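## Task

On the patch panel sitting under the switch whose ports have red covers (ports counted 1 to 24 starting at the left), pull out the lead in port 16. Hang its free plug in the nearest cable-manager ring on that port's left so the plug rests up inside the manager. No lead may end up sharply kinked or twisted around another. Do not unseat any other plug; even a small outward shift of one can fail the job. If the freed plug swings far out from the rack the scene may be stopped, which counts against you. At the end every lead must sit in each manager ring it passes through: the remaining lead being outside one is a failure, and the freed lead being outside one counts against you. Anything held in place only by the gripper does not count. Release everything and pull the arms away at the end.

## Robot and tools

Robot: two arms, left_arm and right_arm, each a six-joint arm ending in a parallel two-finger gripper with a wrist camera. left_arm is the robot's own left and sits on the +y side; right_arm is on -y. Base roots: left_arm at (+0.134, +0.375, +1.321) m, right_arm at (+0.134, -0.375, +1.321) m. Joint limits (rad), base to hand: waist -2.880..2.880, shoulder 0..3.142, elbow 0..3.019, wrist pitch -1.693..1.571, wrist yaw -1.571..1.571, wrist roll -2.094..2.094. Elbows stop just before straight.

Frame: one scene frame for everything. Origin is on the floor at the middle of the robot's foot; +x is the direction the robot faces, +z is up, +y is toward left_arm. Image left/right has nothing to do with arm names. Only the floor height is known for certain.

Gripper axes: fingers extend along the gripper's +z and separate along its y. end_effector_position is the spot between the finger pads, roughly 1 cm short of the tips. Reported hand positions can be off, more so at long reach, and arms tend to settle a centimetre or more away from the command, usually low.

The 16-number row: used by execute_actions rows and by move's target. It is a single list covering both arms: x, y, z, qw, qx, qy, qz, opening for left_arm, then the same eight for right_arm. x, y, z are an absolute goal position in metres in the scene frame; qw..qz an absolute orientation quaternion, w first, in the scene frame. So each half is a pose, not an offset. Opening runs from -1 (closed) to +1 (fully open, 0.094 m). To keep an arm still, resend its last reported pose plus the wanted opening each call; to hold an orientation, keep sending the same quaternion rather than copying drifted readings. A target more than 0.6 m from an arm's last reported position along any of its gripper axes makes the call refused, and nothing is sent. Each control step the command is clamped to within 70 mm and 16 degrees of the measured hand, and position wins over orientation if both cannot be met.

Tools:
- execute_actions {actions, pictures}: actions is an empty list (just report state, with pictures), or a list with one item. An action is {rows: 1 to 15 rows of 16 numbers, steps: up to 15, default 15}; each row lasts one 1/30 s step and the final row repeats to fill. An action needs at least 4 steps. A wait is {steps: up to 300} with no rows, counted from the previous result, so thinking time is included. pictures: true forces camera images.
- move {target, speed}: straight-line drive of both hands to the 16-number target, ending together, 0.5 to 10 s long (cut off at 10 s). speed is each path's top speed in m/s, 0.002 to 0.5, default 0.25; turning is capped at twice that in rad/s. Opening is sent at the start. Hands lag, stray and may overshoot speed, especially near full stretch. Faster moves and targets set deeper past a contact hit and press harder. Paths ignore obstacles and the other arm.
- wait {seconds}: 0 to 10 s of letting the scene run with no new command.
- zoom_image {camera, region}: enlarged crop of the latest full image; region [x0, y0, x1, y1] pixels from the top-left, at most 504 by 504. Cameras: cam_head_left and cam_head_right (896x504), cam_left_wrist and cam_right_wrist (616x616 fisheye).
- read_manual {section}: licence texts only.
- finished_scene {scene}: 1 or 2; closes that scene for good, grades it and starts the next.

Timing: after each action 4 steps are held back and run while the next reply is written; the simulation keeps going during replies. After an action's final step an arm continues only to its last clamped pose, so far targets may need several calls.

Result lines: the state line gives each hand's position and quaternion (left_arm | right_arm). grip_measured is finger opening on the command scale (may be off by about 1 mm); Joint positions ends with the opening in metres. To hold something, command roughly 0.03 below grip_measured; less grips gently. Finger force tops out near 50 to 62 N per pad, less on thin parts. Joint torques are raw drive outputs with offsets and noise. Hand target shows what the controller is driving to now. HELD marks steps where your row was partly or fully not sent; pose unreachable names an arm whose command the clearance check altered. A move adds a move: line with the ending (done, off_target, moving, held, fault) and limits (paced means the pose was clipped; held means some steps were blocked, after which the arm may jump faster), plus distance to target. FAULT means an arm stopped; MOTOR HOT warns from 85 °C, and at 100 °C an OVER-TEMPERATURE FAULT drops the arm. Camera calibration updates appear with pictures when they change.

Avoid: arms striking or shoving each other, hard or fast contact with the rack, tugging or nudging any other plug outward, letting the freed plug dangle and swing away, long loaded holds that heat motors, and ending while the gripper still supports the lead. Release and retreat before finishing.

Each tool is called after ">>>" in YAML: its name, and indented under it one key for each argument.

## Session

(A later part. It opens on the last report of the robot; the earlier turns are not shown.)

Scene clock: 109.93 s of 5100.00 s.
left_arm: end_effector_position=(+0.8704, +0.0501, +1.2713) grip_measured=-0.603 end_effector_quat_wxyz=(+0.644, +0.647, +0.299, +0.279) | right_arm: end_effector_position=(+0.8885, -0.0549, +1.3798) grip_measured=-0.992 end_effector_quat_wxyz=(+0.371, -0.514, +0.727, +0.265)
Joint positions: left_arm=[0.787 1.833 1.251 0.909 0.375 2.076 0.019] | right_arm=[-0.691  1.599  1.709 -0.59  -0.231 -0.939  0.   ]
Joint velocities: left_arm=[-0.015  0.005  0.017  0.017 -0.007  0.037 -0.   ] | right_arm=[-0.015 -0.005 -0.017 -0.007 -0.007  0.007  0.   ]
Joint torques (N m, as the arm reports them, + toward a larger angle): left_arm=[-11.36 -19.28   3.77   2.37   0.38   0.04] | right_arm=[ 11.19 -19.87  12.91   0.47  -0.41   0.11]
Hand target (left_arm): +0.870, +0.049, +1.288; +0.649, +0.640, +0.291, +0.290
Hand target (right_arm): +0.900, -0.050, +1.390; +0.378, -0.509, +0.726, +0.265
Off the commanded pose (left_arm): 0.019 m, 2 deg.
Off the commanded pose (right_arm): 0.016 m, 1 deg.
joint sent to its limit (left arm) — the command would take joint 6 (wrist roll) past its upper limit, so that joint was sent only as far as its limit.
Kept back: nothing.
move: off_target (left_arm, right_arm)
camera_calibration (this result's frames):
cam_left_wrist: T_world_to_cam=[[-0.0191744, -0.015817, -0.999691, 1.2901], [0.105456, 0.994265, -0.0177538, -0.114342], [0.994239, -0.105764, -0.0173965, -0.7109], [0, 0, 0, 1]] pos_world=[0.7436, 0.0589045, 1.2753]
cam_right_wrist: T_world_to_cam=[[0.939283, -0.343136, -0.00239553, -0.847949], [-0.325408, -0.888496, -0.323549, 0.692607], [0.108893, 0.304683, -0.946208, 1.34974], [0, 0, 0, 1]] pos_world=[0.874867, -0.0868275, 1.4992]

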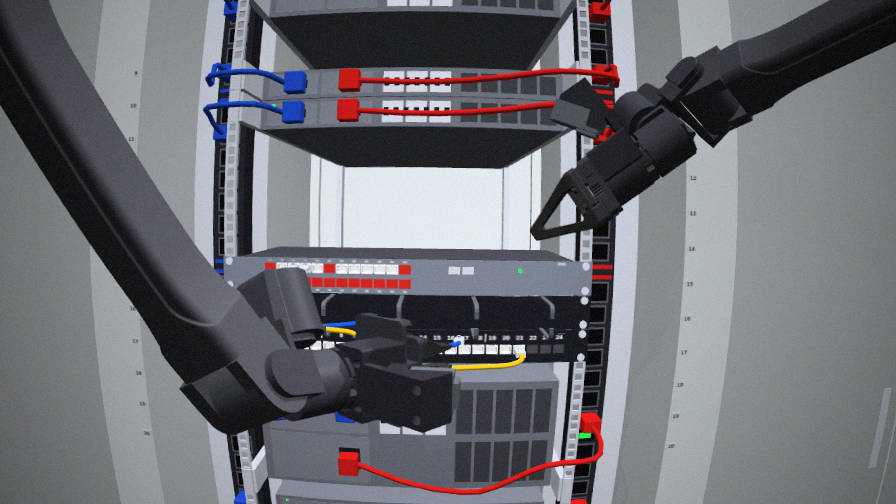

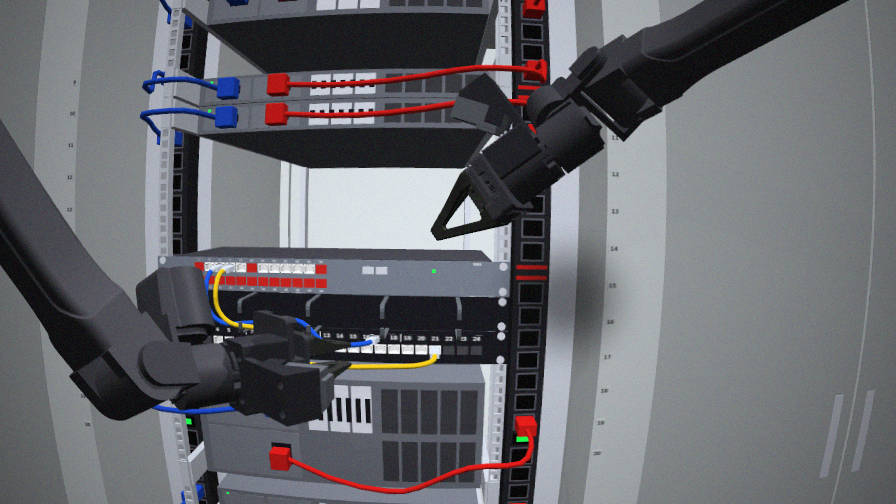

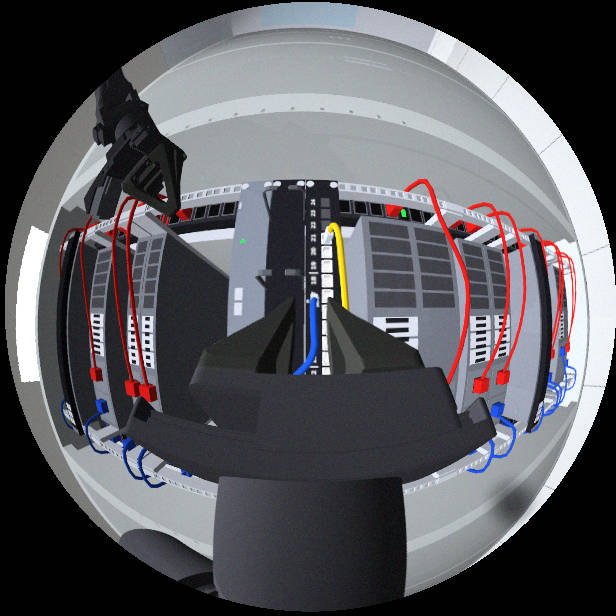

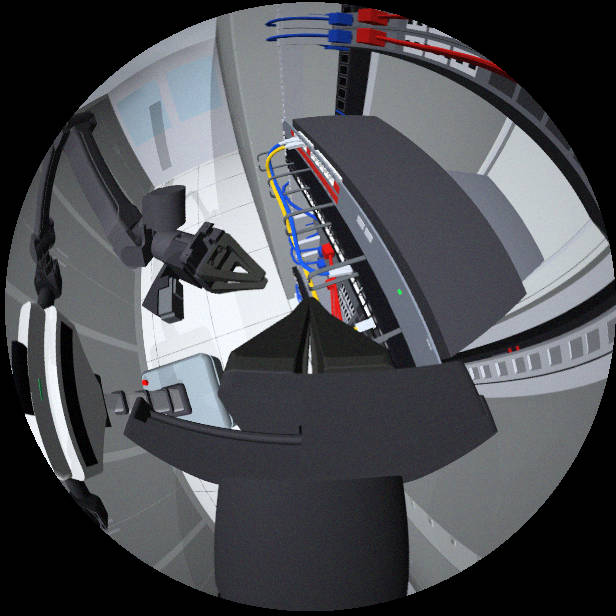

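>>> move:
  target: [0.89,0.05,1.25,0.542,0.542,0.455,0.455,-0.6,0.9,-0.05,1.39,0.378,-0.509,0.726,0.265,-1]
  speed: 0.08

Scene clock: 113.97 s of 5100.00 s.
left_arm: end_effector_position=(+0.8919, +0.0650, +1.2575) grip_measured=-0.603 end_effector_quat_wxyz=(+0.547, +0.537, +0.464, +0.443) | right_arm: end_effector_position=(+0.8885, -0.0549, +1.3798) grip_measured=-0.992 end_effector_quat_wxyz=(+0.371, -0.514, +0.727, +0.265)
Joint positions: left_arm=[ 0.693  2.001  1.338  1.271 -0.184  2.076  0.019] | right_arm=[-0.691  1.599  1.709 -0.59  -0.231 -0.939  0.   ]
Joint velocities: left_arm=[-0.005  0.005  0.012 -0.017  0.007  0.007 -0.001] | right_arm=[-0.005 -0.005 -0.017 -0.012 -0.022 -0.081 -0.002]
Joint torques (N m, as the arm reports them, + toward a larger angle): left_arm=[-12.73 -14.95   6.69   2.24   0.39   0.03] | right_arm=[ 10.75 -20.06  12.95   0.4   -0.44   0.1 ]
Hand target (left_arm): +0.890, +0.050, +1.250; +0.549, +0.536, +0.461, +0.445
Hand target (right_arm): +0.900, -0.050, +1.390; +0.378, -0.509, +0.726, +0.265
Off the commanded pose (left_arm): 0.017 m, 2 deg.
Off the commanded pose (right_arm): 0.016 m, 1 deg.
joint sent to its limit (left arm) — the command would take joint 6 (wrist roll) past its upper limit, so that joint was sent only as far as its limit.
Kept back: nothing.
move: off_target (left_arm, right_arm)
camera_calibration (this result's frames):
cam_left_wrist: T_world_to_cam=[[-0.00308882, -0.034183, -0.999411, 1.26347], [-0.43098, 0.901879, -0.0295151, 0.367592], [0.902356, 0.430634, -0.0175179, -0.683683], [0, 0, 0, 1]] pos_world=[0.779253, 0.00608373, 1.2616]
cam_right_wrist: T_world_to_cam=[[0.939283, -0.343136, -0.00239553, -0.847949], [-0.325408, -0.888496, -0.323549, 0.692607], [0.108893, 0.304683, -0.946208, 1.34974], [0, 0, 0, 1]] pos_world=[0.874867, -0.0868275, 1.4992]

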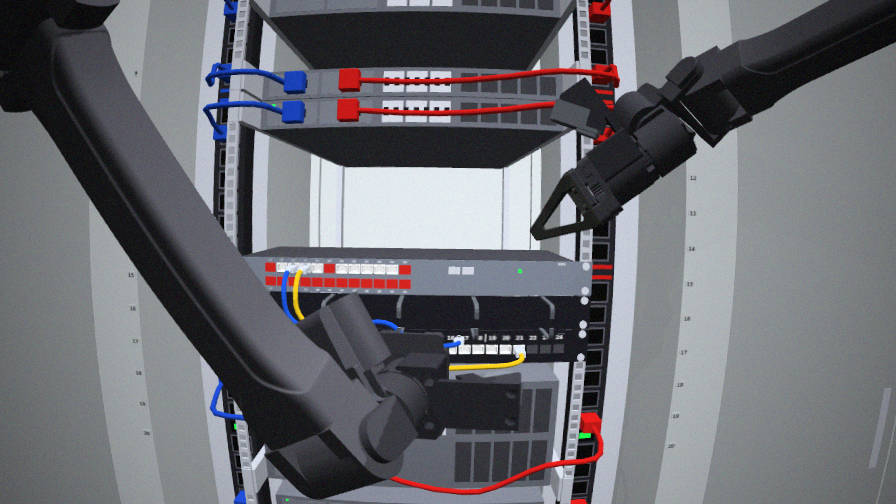

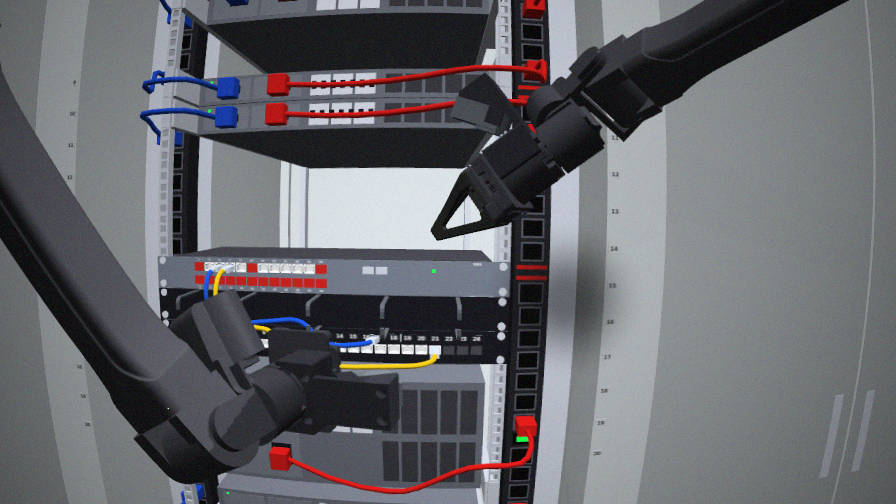

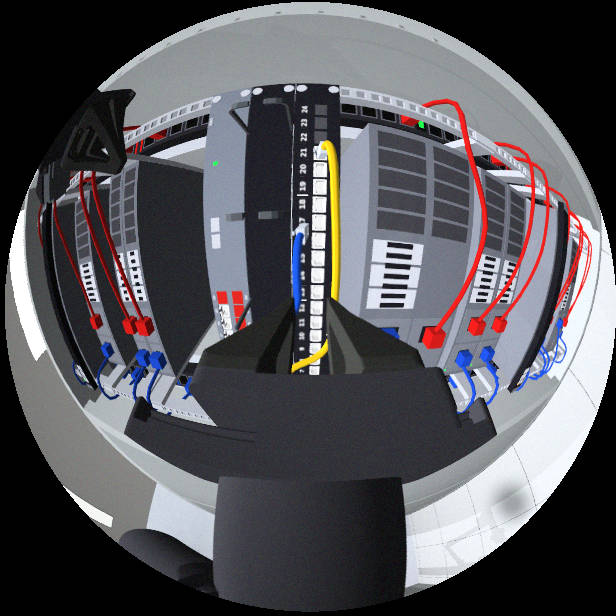

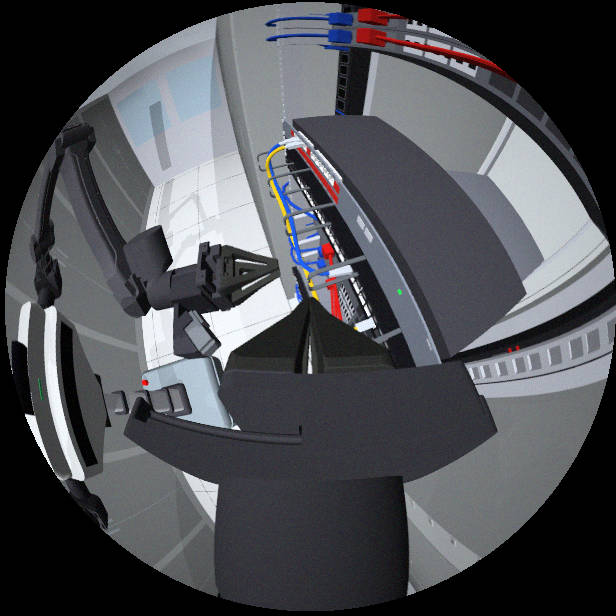

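>>> execute_actions:
  actions: []

Scene clock: 114.43 s of 5100.00 s.
left_arm: end_effector_position=(+0.8919, +0.0650, +1.2575) grip_measured=-0.603 end_effector_quat_wxyz=(+0.547, +0.537, +0.464, +0.443) | right_arm: end_effector_position=(+0.8885, -0.0549, +1.3798) grip_measured=-0.992 end_effector_quat_wxyz=(+0.371, -0.514, +0.727, +0.265)
Joint positions: left_arm=[ 0.693  2.001  1.338  1.271 -0.184  2.076  0.019] | right_arm=[-0.691  1.599  1.709 -0.59  -0.231 -0.939  0.   ]
Joint velocities: left_arm=[ 0.005  0.005 -0.022  0.017 -0.051 -0.007  0.001] | right_arm=[ 0.005 -0.005 -0.012 -0.002  0.037  0.051  0.001]
Joint torques (N m, as the arm reports them, + toward a larger angle): left_arm=[-12.78 -14.98   6.57   2.31   0.38   0.04] | right_arm=[ 10.57 -19.65  12.88   0.47  -0.4    0.08]
Hand target (left_arm): +0.890, +0.050, +1.250; +0.549, +0.537, +0.461, +0.445
Hand target (right_arm): +0.900, -0.050, +1.390; +0.378, -0.509, +0.726, +0.265
Off the commanded pose (left_arm): 0.017 m, 2 deg.
Off the commanded pose (right_arm): 0.016 m, 1 deg.
Kept back: nothing.
Steps of this call (steps 1 to 14: nothing new was sent). Readings (end_effector_position):
1: left_arm (+0.8919, +0.0650, +1.2575) | right_arm (+0.8885, -0.0549, +1.3798)
2: left_arm (+0.8919, +0.0650, +1.2575) | right_arm (+0.8885, -0.0549, +1.3798)
4: left_arm (+0.8919, +0.0650, +1.2575) | right_arm (+0.8885, -0.0549, +1.3798)
8: left_arm (+0.8919, +0.0650, +1.2575) | right_arm (+0.8885, -0.0549, +1.3798)
14: the state above
camera_calibration (this result's frames):
cam_left_wrist: T_world_to_cam=[[-0.00308882, -0.034183, -0.999411, 1.26347], [-0.43098, 0.901879, -0.0295151, 0.367592], [0.902356, 0.430634, -0.0175179, -0.683683], [0, 0, 0, 1]] pos_world=[0.779253, 0.00608373, 1.2616]
cam_right_wrist: T_world_to_cam=[[0.939283, -0.343136, -0.00239553, -0.847949], [-0.325408, -0.888496, -0.323549, 0.692607], [0.108893, 0.304683, -0.946208, 1.34974], [0, 0, 0, 1]] pos_world=[0.874867, -0.0868275, 1.4992]

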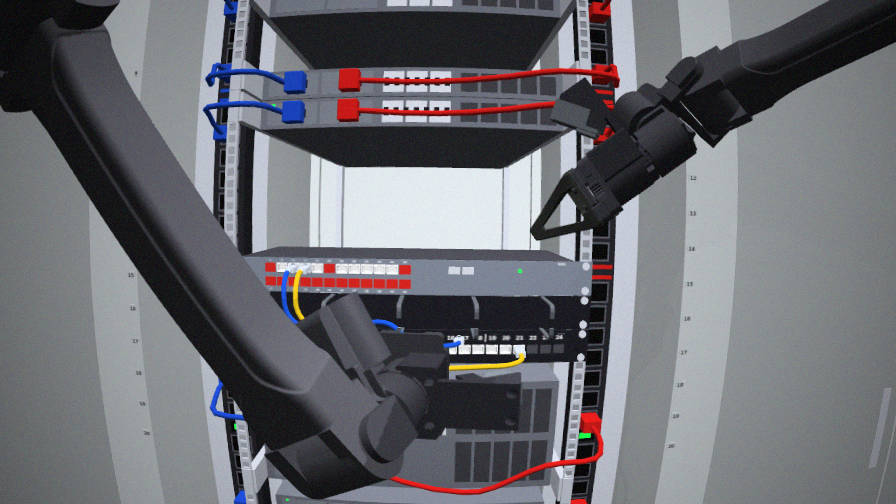

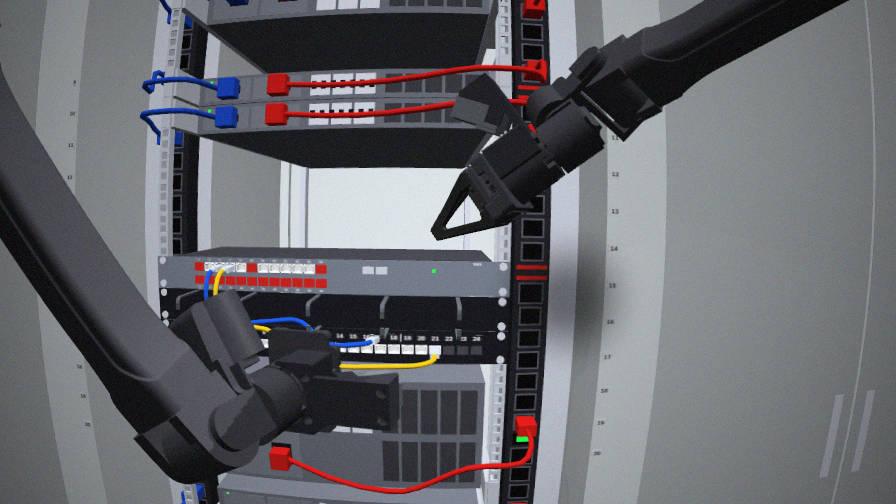

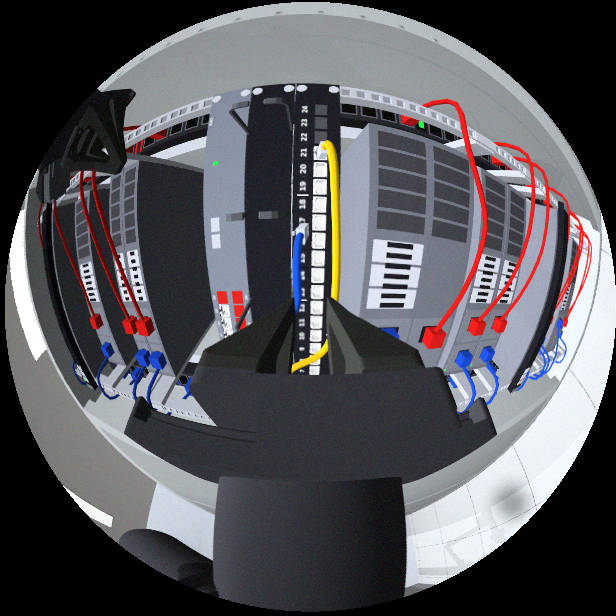

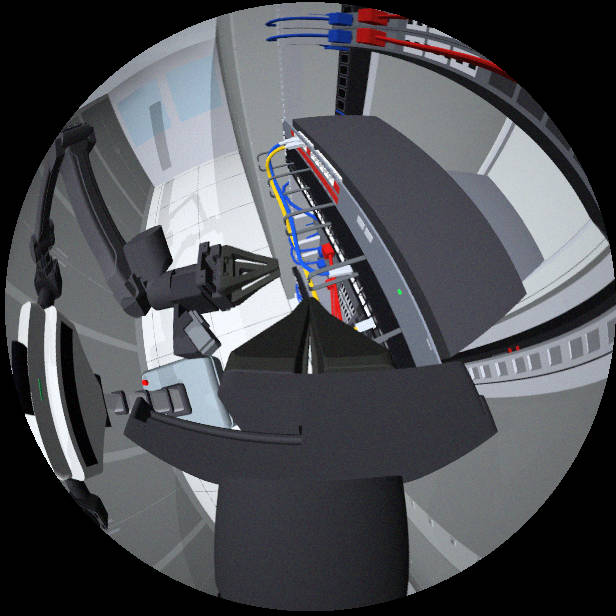

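>>> move:
  target: [0.905,0.04,1.262,0.542,0.542,0.455,0.455,-0.6,0.9,-0.05,1.39,0.378,-0.509,0.726,0.265,-1]
  speed: 0.02

Scene clock: 116.37 s of 5100.00 s.
left_arm: end_effector_position=(+0.9053, +0.0571, +1.2711) grip_measured=-0.603 end_effector_quat_wxyz=(+0.552, +0.530, +0.466, +0.444) | right_arm: end_effector_position=(+0.8885, -0.0549, +1.3798) grip_measured=-0.992 end_effector_quat_wxyz=(+0.371, -0.514, +0.727, +0.265)
Joint positions: left_arm=[ 0.679  2.001  1.383  1.241 -0.195  2.076  0.019] | right_arm=[-0.691  1.599  1.709 -0.59  -0.231 -0.939  0.   ]
Joint velocities: left_arm=[ 0.005 -0.015  0.002 -0.017  0.007  0.022  0.   ] | right_arm=[ 0.005 -0.005  0.017 -0.027  0.007 -0.037  0.   ]
Joint torques (N m, as the arm reports them, + toward a larger angle): left_arm=[-13.32 -15.78   6.98   1.54   0.39   0.04] | right_arm=[ 10.63 -19.7   12.93   0.45  -0.42   0.06]
Hand target (left_arm): +0.904, +0.041, +1.263; +0.551, +0.536, +0.463, +0.441
Hand target (right_arm): +0.900, -0.050, +1.390; +0.378, -0.509, +0.726, +0.265
Off the commanded pose (left_arm): 0.019 m, 3 deg.
Off the commanded pose (right_arm): 0.016 m, 1 deg.
joint sent to its limit (left arm) — the command would take joint 6 (wrist roll) past its upper limit, so that joint was sent only as far as its limit.
Kept back: nothing.
move: off_target (left_arm, right_arm)
camera_calibration (this result's frames):
cam_left_wrist: T_world_to_cam=[[0.00735518, -0.0470526, -0.998865, 1.26741], [-0.4364, 0.898599, -0.0455429, 0.406248], [0.899723, 0.43624, -0.0139244, -0.694589], [0, 0, 0, 1]] pos_world=[0.792902, -0.00241142, 1.2748]
cam_right_wrist: T_world_to_cam=[[0.939283, -0.343136, -0.00239553, -0.847949], [-0.325408, -0.888496, -0.323549, 0.692607], [0.108893, 0.304683, -0.946208, 1.34974], [0, 0, 0, 1]] pos_world=[0.874867, -0.0868275, 1.4992]

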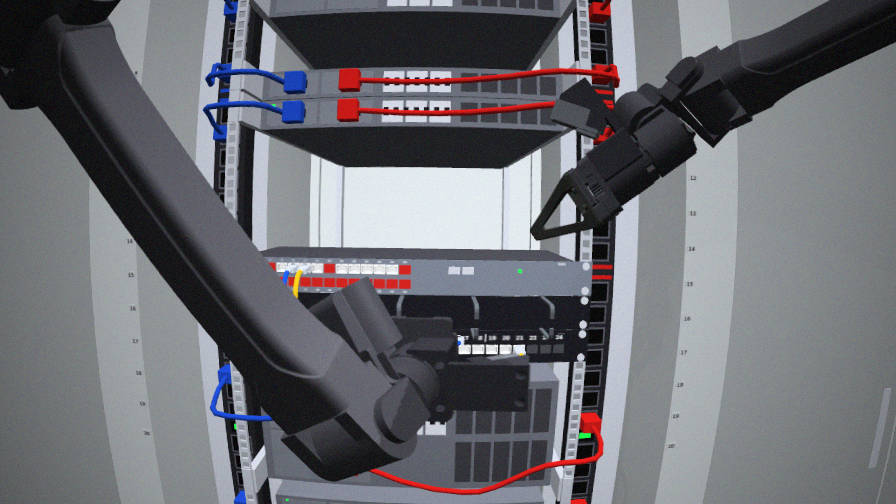

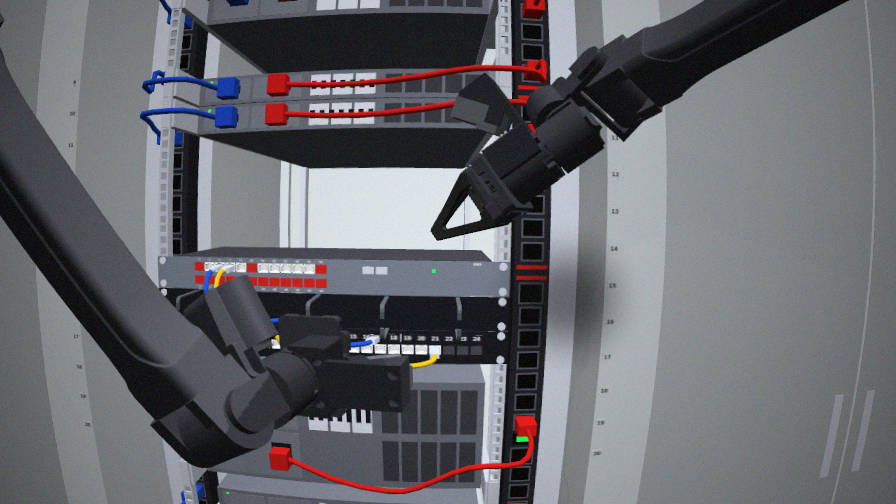

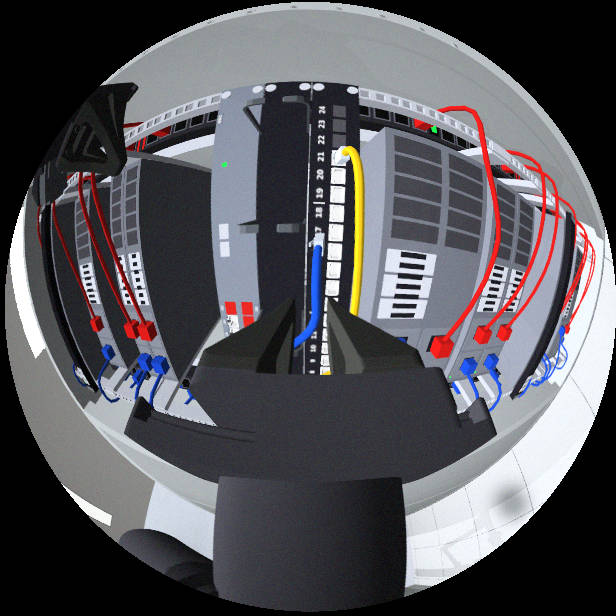

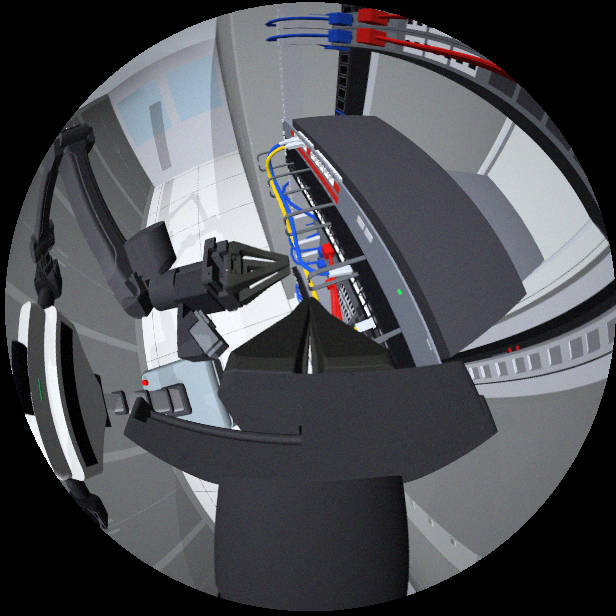

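>>> move:
  target: [0.94,0.045,1.243,0.56,0.56,0.432,0.432,-0.6,0.9,-0.05,1.39,0.378,-0.509,0.726,0.265,-1]
  speed: 0.02

>>> zoom_image:
  camera: "cam_right_wrist"
  region: [230,140,400,310]

Scene clock: 119.30 s of 5100.00 s.
left_arm: end_effector_position=(+0.9320, +0.0418, +1.2708) grip_measured=-0.603 end_effector_quat_wxyz=(+0.573, +0.550, +0.432, +0.426) | right_arm: end_effector_position=(+0.8885, -0.0549, +1.3798) grip_measured=-0.992 end_effector_quat_wxyz=(+0.371, -0.514, +0.727, +0.265)
Joint positions: left_arm=[ 0.698  2.02   1.474  1.133 -0.09   2.076  0.019] | right_arm=[-0.691  1.599  1.709 -0.59  -0.231 -0.939  0.   ]
Joint velocities: left_arm=[-0.024  0.005 -0.012  0.012 -0.037 -0.022  0.   ] | right_arm=[-0.005 -0.005  0.002  0.017 -0.007  0.007 -0.001]
Joint torques (N m, as the arm reports them, + toward a larger angle): left_arm=[-10.29 -15.52   7.75   1.53   0.6    0.04] | right_arm=[ 10.71 -20.13  12.94   0.33  -0.45   0.06]
Hand target (left_arm): +0.938, +0.047, +1.244; +0.560, +0.560, +0.432, +0.432
Hand target (right_arm): +0.900, -0.050, +1.390; +0.378, -0.509, +0.726, +0.265
Off the commanded pose (left_arm): 0.029 m, 2 deg.
Off the commanded pose (right_arm): 0.016 m, 1 deg.
Kept back: nothing.
move: off_target (left_arm, right_arm)
camera_calibration (this result's frames):
cam_left_wrist: T_world_to_cam=[[0.0231061, -0.0353234, -0.999109, 1.25139], [-0.348808, 0.93629, -0.0411692, 0.342947], [0.936909, 0.349448, 0.00931293, -0.77253], [0, 0, 0, 1]] pos_world=[0.814498, -0.00693552, 1.27159]
cam_right_wrist: T_world_to_cam=[[0.939283, -0.343136, -0.00239553, -0.847949], [-0.325408, -0.888496, -0.323549, 0.692607], [0.108893, 0.304683, -0.946208, 1.34974], [0, 0, 0, 1]] pos_world=[0.874867, -0.0868275, 1.4992]

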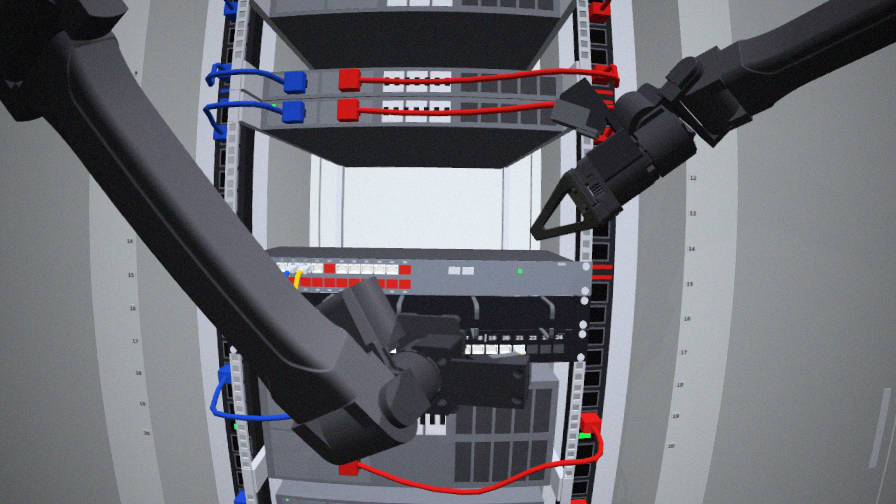

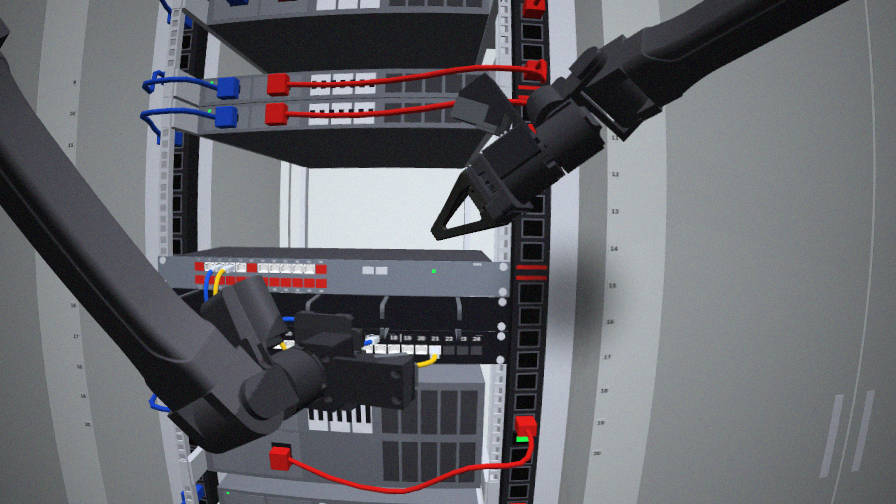

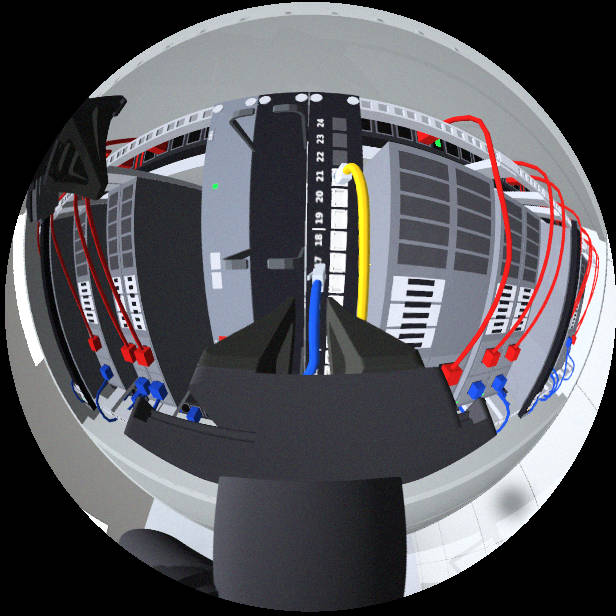

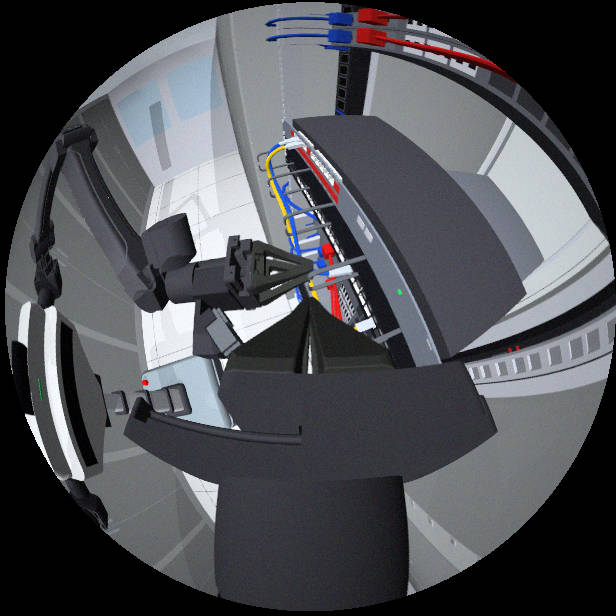

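Region (230, 140, 400, 310) of cam_right_wrist's 616x616 image, scaled by 2.965, with more detail than that image has.

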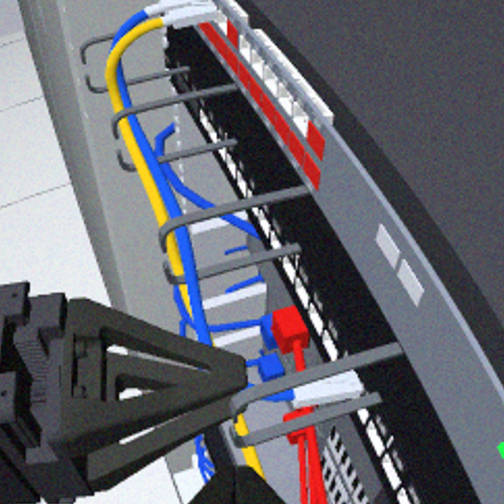

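At the bend; good for feeding left. Close.

>>> move:
  target: [0.94,0.045,1.243,0.56,0.56,0.432,0.432,-0.92,0.9,-0.05,1.39,0.378,-0.509,0.726,0.265,-1]
  speed: 0.02

>>> move:
  target: [0.945,0.06,1.29,0.56,0.56,0.432,0.432,-0.92,0.9,-0.05,1.39,0.378,-0.509,0.726,0.265,-1]
  speed: 0.02

>>> zoom_image:
  camera: "cam_right_wrist"
  region: [230,140,400,310]

Scene clock: 121.20 s of 5100.00 s.
left_arm: end_effector_position=(+0.9315, +0.0412, +1.2698) grip_measured=-0.901 end_effector_quat_wxyz=(+0.573, +0.551, +0.432, +0.426) | right_arm: end_effector_position=(+0.8885, -0.0549, +1.3798) grip_measured=-0.992 end_effector_quat_wxyz=(+0.371, -0.514, +0.727, +0.265)
Joint positions: left_arm=[ 0.698  2.022  1.474  1.132 -0.089  2.076  0.005] | right_arm=[-0.691  1.599  1.709 -0.59  -0.231 -0.939  0.   ]
Joint velocities: left_arm=[-0.005  0.015  0.007 -0.007 -0.051 -0.007 -0.   ] | right_arm=[ 0.005 -0.005  0.007 -0.007 -0.022 -0.022  0.001]
Joint torques (N m, as the arm reports them, + toward a larger angle): left_arm=[-10.39 -15.57   7.87   1.57   0.59   0.03] | right_arm=[ 11.02 -20.03  13.13   0.36  -0.44   0.11]
Hand target (left_arm): +0.938, +0.046, +1.244; +0.560, +0.560, +0.432, +0.432
Hand target (right_arm): +0.900, -0.050, +1.390; +0.378, -0.509, +0.726, +0.265
Off the commanded pose (left_arm): 0.028 m, 2 deg.
Off the commanded pose (right_arm): 0.016 m, 1 deg.
Kept back: nothing.
move: off_target (left_arm, right_arm)
camera_calibration (this result's frames):
cam_left_wrist: T_world_to_cam=[[0.0217206, -0.0347838, -0.999159, 1.25164], [-0.347656, 0.936761, -0.0401692, 0.340912], [0.937371, 0.348236, 0.00825419, -0.770919], [0, 0, 0, 1]] pos_world=[0.81397, -0.00735502, 1.27064]
cam_right_wrist: T_world_to_cam=[[0.939283, -0.343136, -0.00239553, -0.847949], [-0.325408, -0.888496, -0.323549, 0.692607], [0.108893, 0.304683, -0.946208, 1.34974], [0, 0, 0, 1]] pos_world=[0.874867, -0.0868275, 1.4992]

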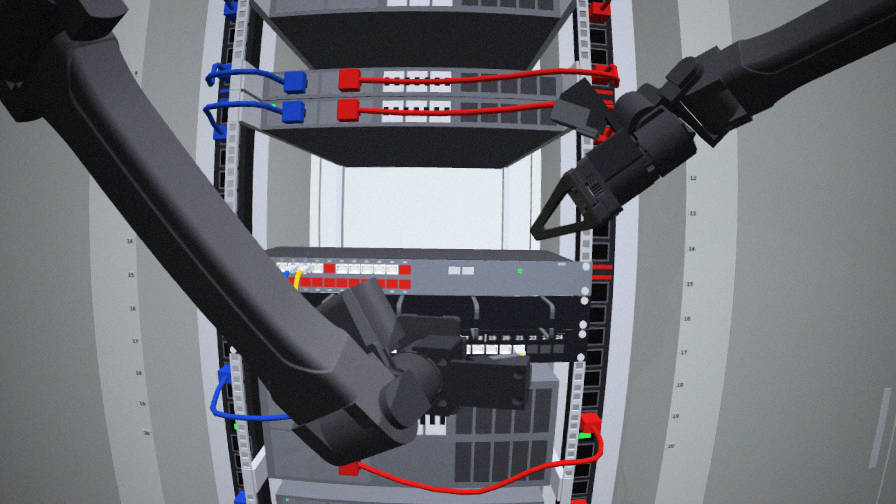

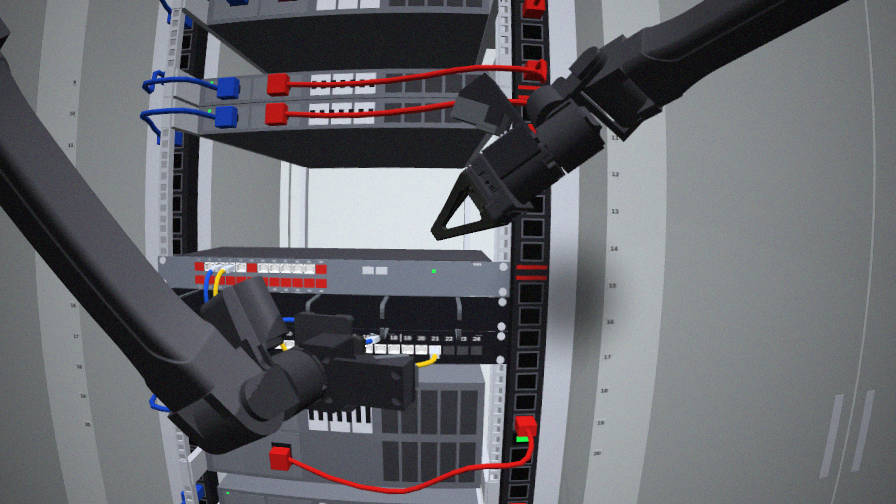

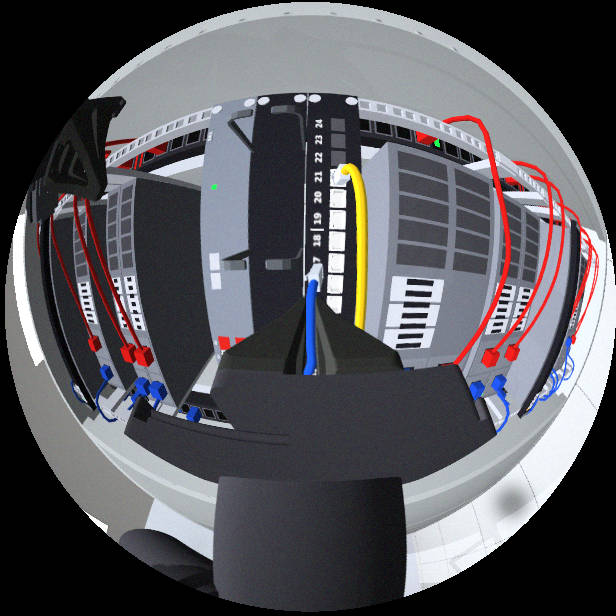

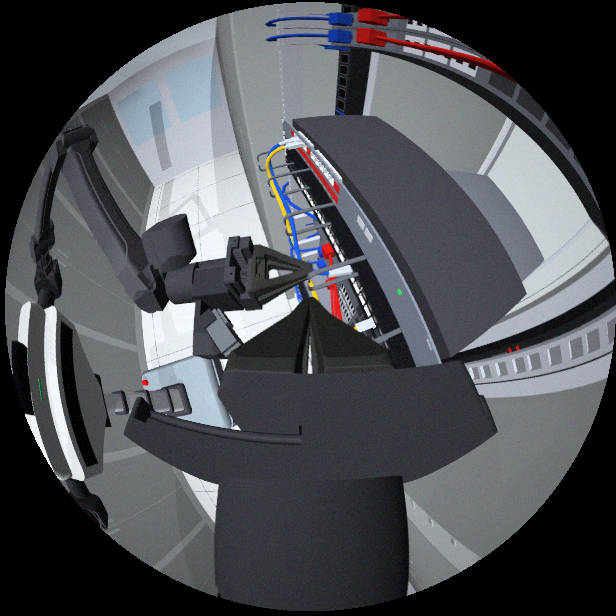

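Scene clock: 122.97 s of 5100.00 s.
left_arm: end_effector_position=(+0.9336, +0.0438, +1.2740) grip_measured=-0.901 end_effector_quat_wxyz=(+0.566, +0.565, +0.434, +0.415) | right_arm: end_effector_position=(+0.8885, -0.0549, +1.3798) grip_measured=-0.992 end_effector_quat_wxyz=(+0.371, -0.514, +0.727, +0.265)
Joint positions: left_arm=[ 0.698  1.99   1.459  1.077 -0.093  2.076  0.005] | right_arm=[-0.691  1.599  1.709 -0.59  -0.231 -0.939  0.   ]
Joint velocities: left_arm=[ 0.005 -0.005 -0.007  0.002 -0.051 -0.007 -0.   ] | right_arm=[-0.015 -0.005 -0.007 -0.002 -0.037 -0.022 -0.   ]
Joint torques (N m, as the arm reports them, + toward a larger angle): left_arm=[-11.44 -21.01   5.07   1.61   0.26   0.03] | right_arm=[ 10.65 -19.79  13.04   0.4   -0.4    0.09]
Hand target (left_arm): +0.944, +0.060, +1.290; +0.562, +0.558, +0.434, +0.429
Hand target (right_arm): +0.900, -0.050, +1.390; +0.378, -0.509, +0.726, +0.265
Off the commanded pose (left_arm): 0.026 m, 2 deg.
Off the commanded pose (right_arm): 0.016 m, 1 deg.
joint sent to its limit (left arm) — the command would take joint 6 (wrist roll) past its upper limit, so that joint was sent only as far as its limit.
Kept back: nothing.
move: off_target (left_arm, right_arm)
camera_calibration (this result's frames):
cam_left_wrist: T_world_to_cam=[[-0.0106858, -0.0222631, -0.999695, 1.28627], [-0.333502, 0.942588, -0.0174265, 0.296943], [0.942689, 0.333214, -0.0174971, -0.745235], [0, 0, 0, 1]] pos_world=[0.815301, -0.00293544, 1.27801]
cam_right_wrist: T_world_to_cam=[[0.939283, -0.343136, -0.00239553, -0.847949], [-0.325408, -0.888496, -0.323549, 0.692607], [0.108893, 0.304683, -0.946208, 1.34974], [0, 0, 0, 1]] pos_world=[0.874867, -0.0868275, 1.4992]

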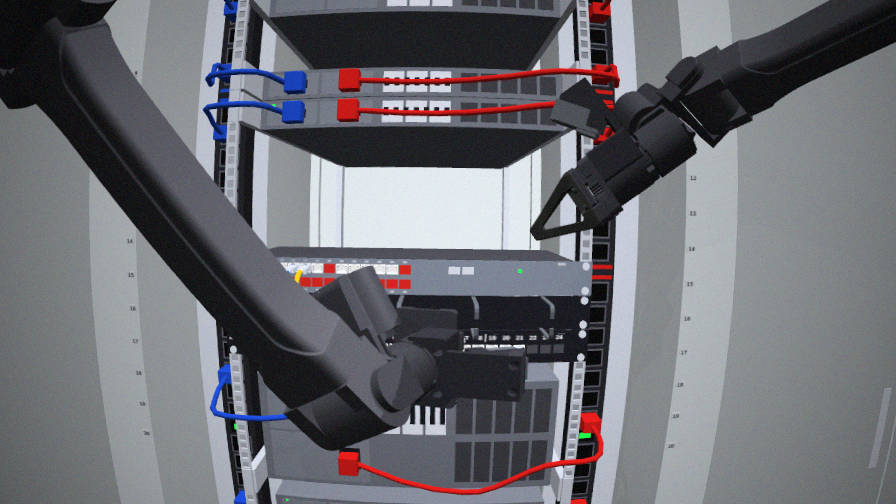

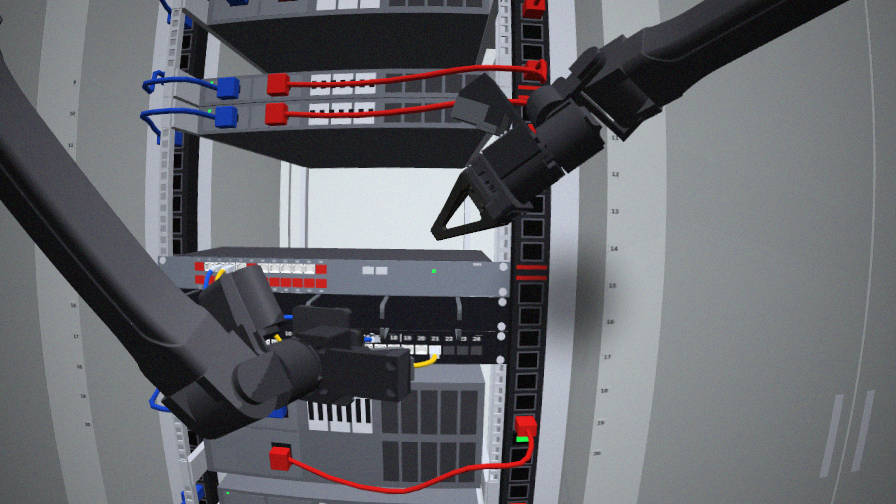

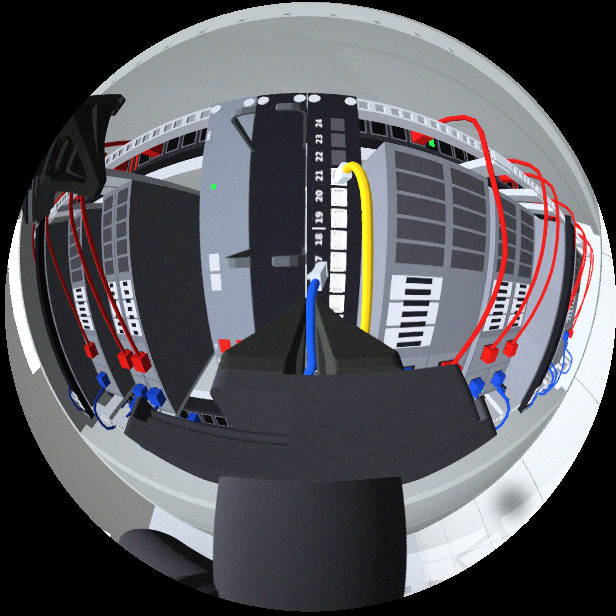

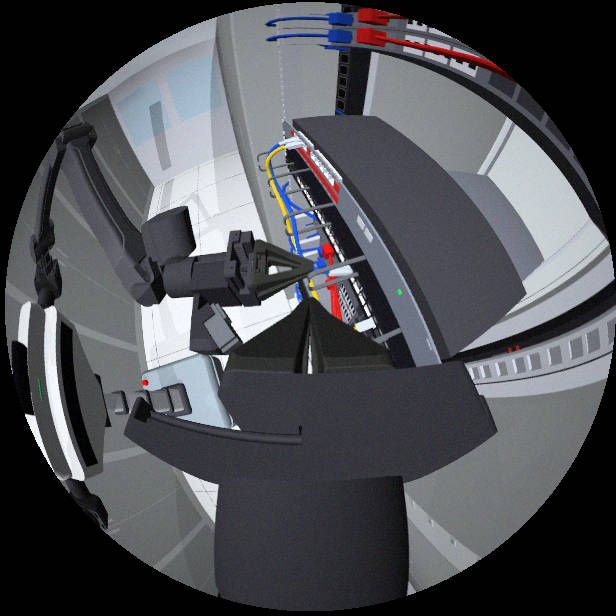

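Region (230, 140, 400, 310) of cam_right_wrist's 616x616 image, scaled by 2.965, with more detail than that image has.

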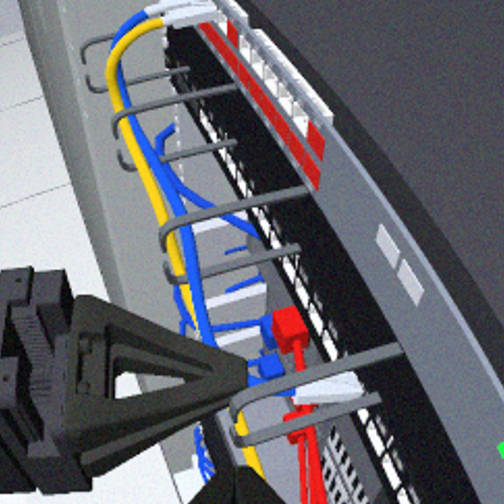

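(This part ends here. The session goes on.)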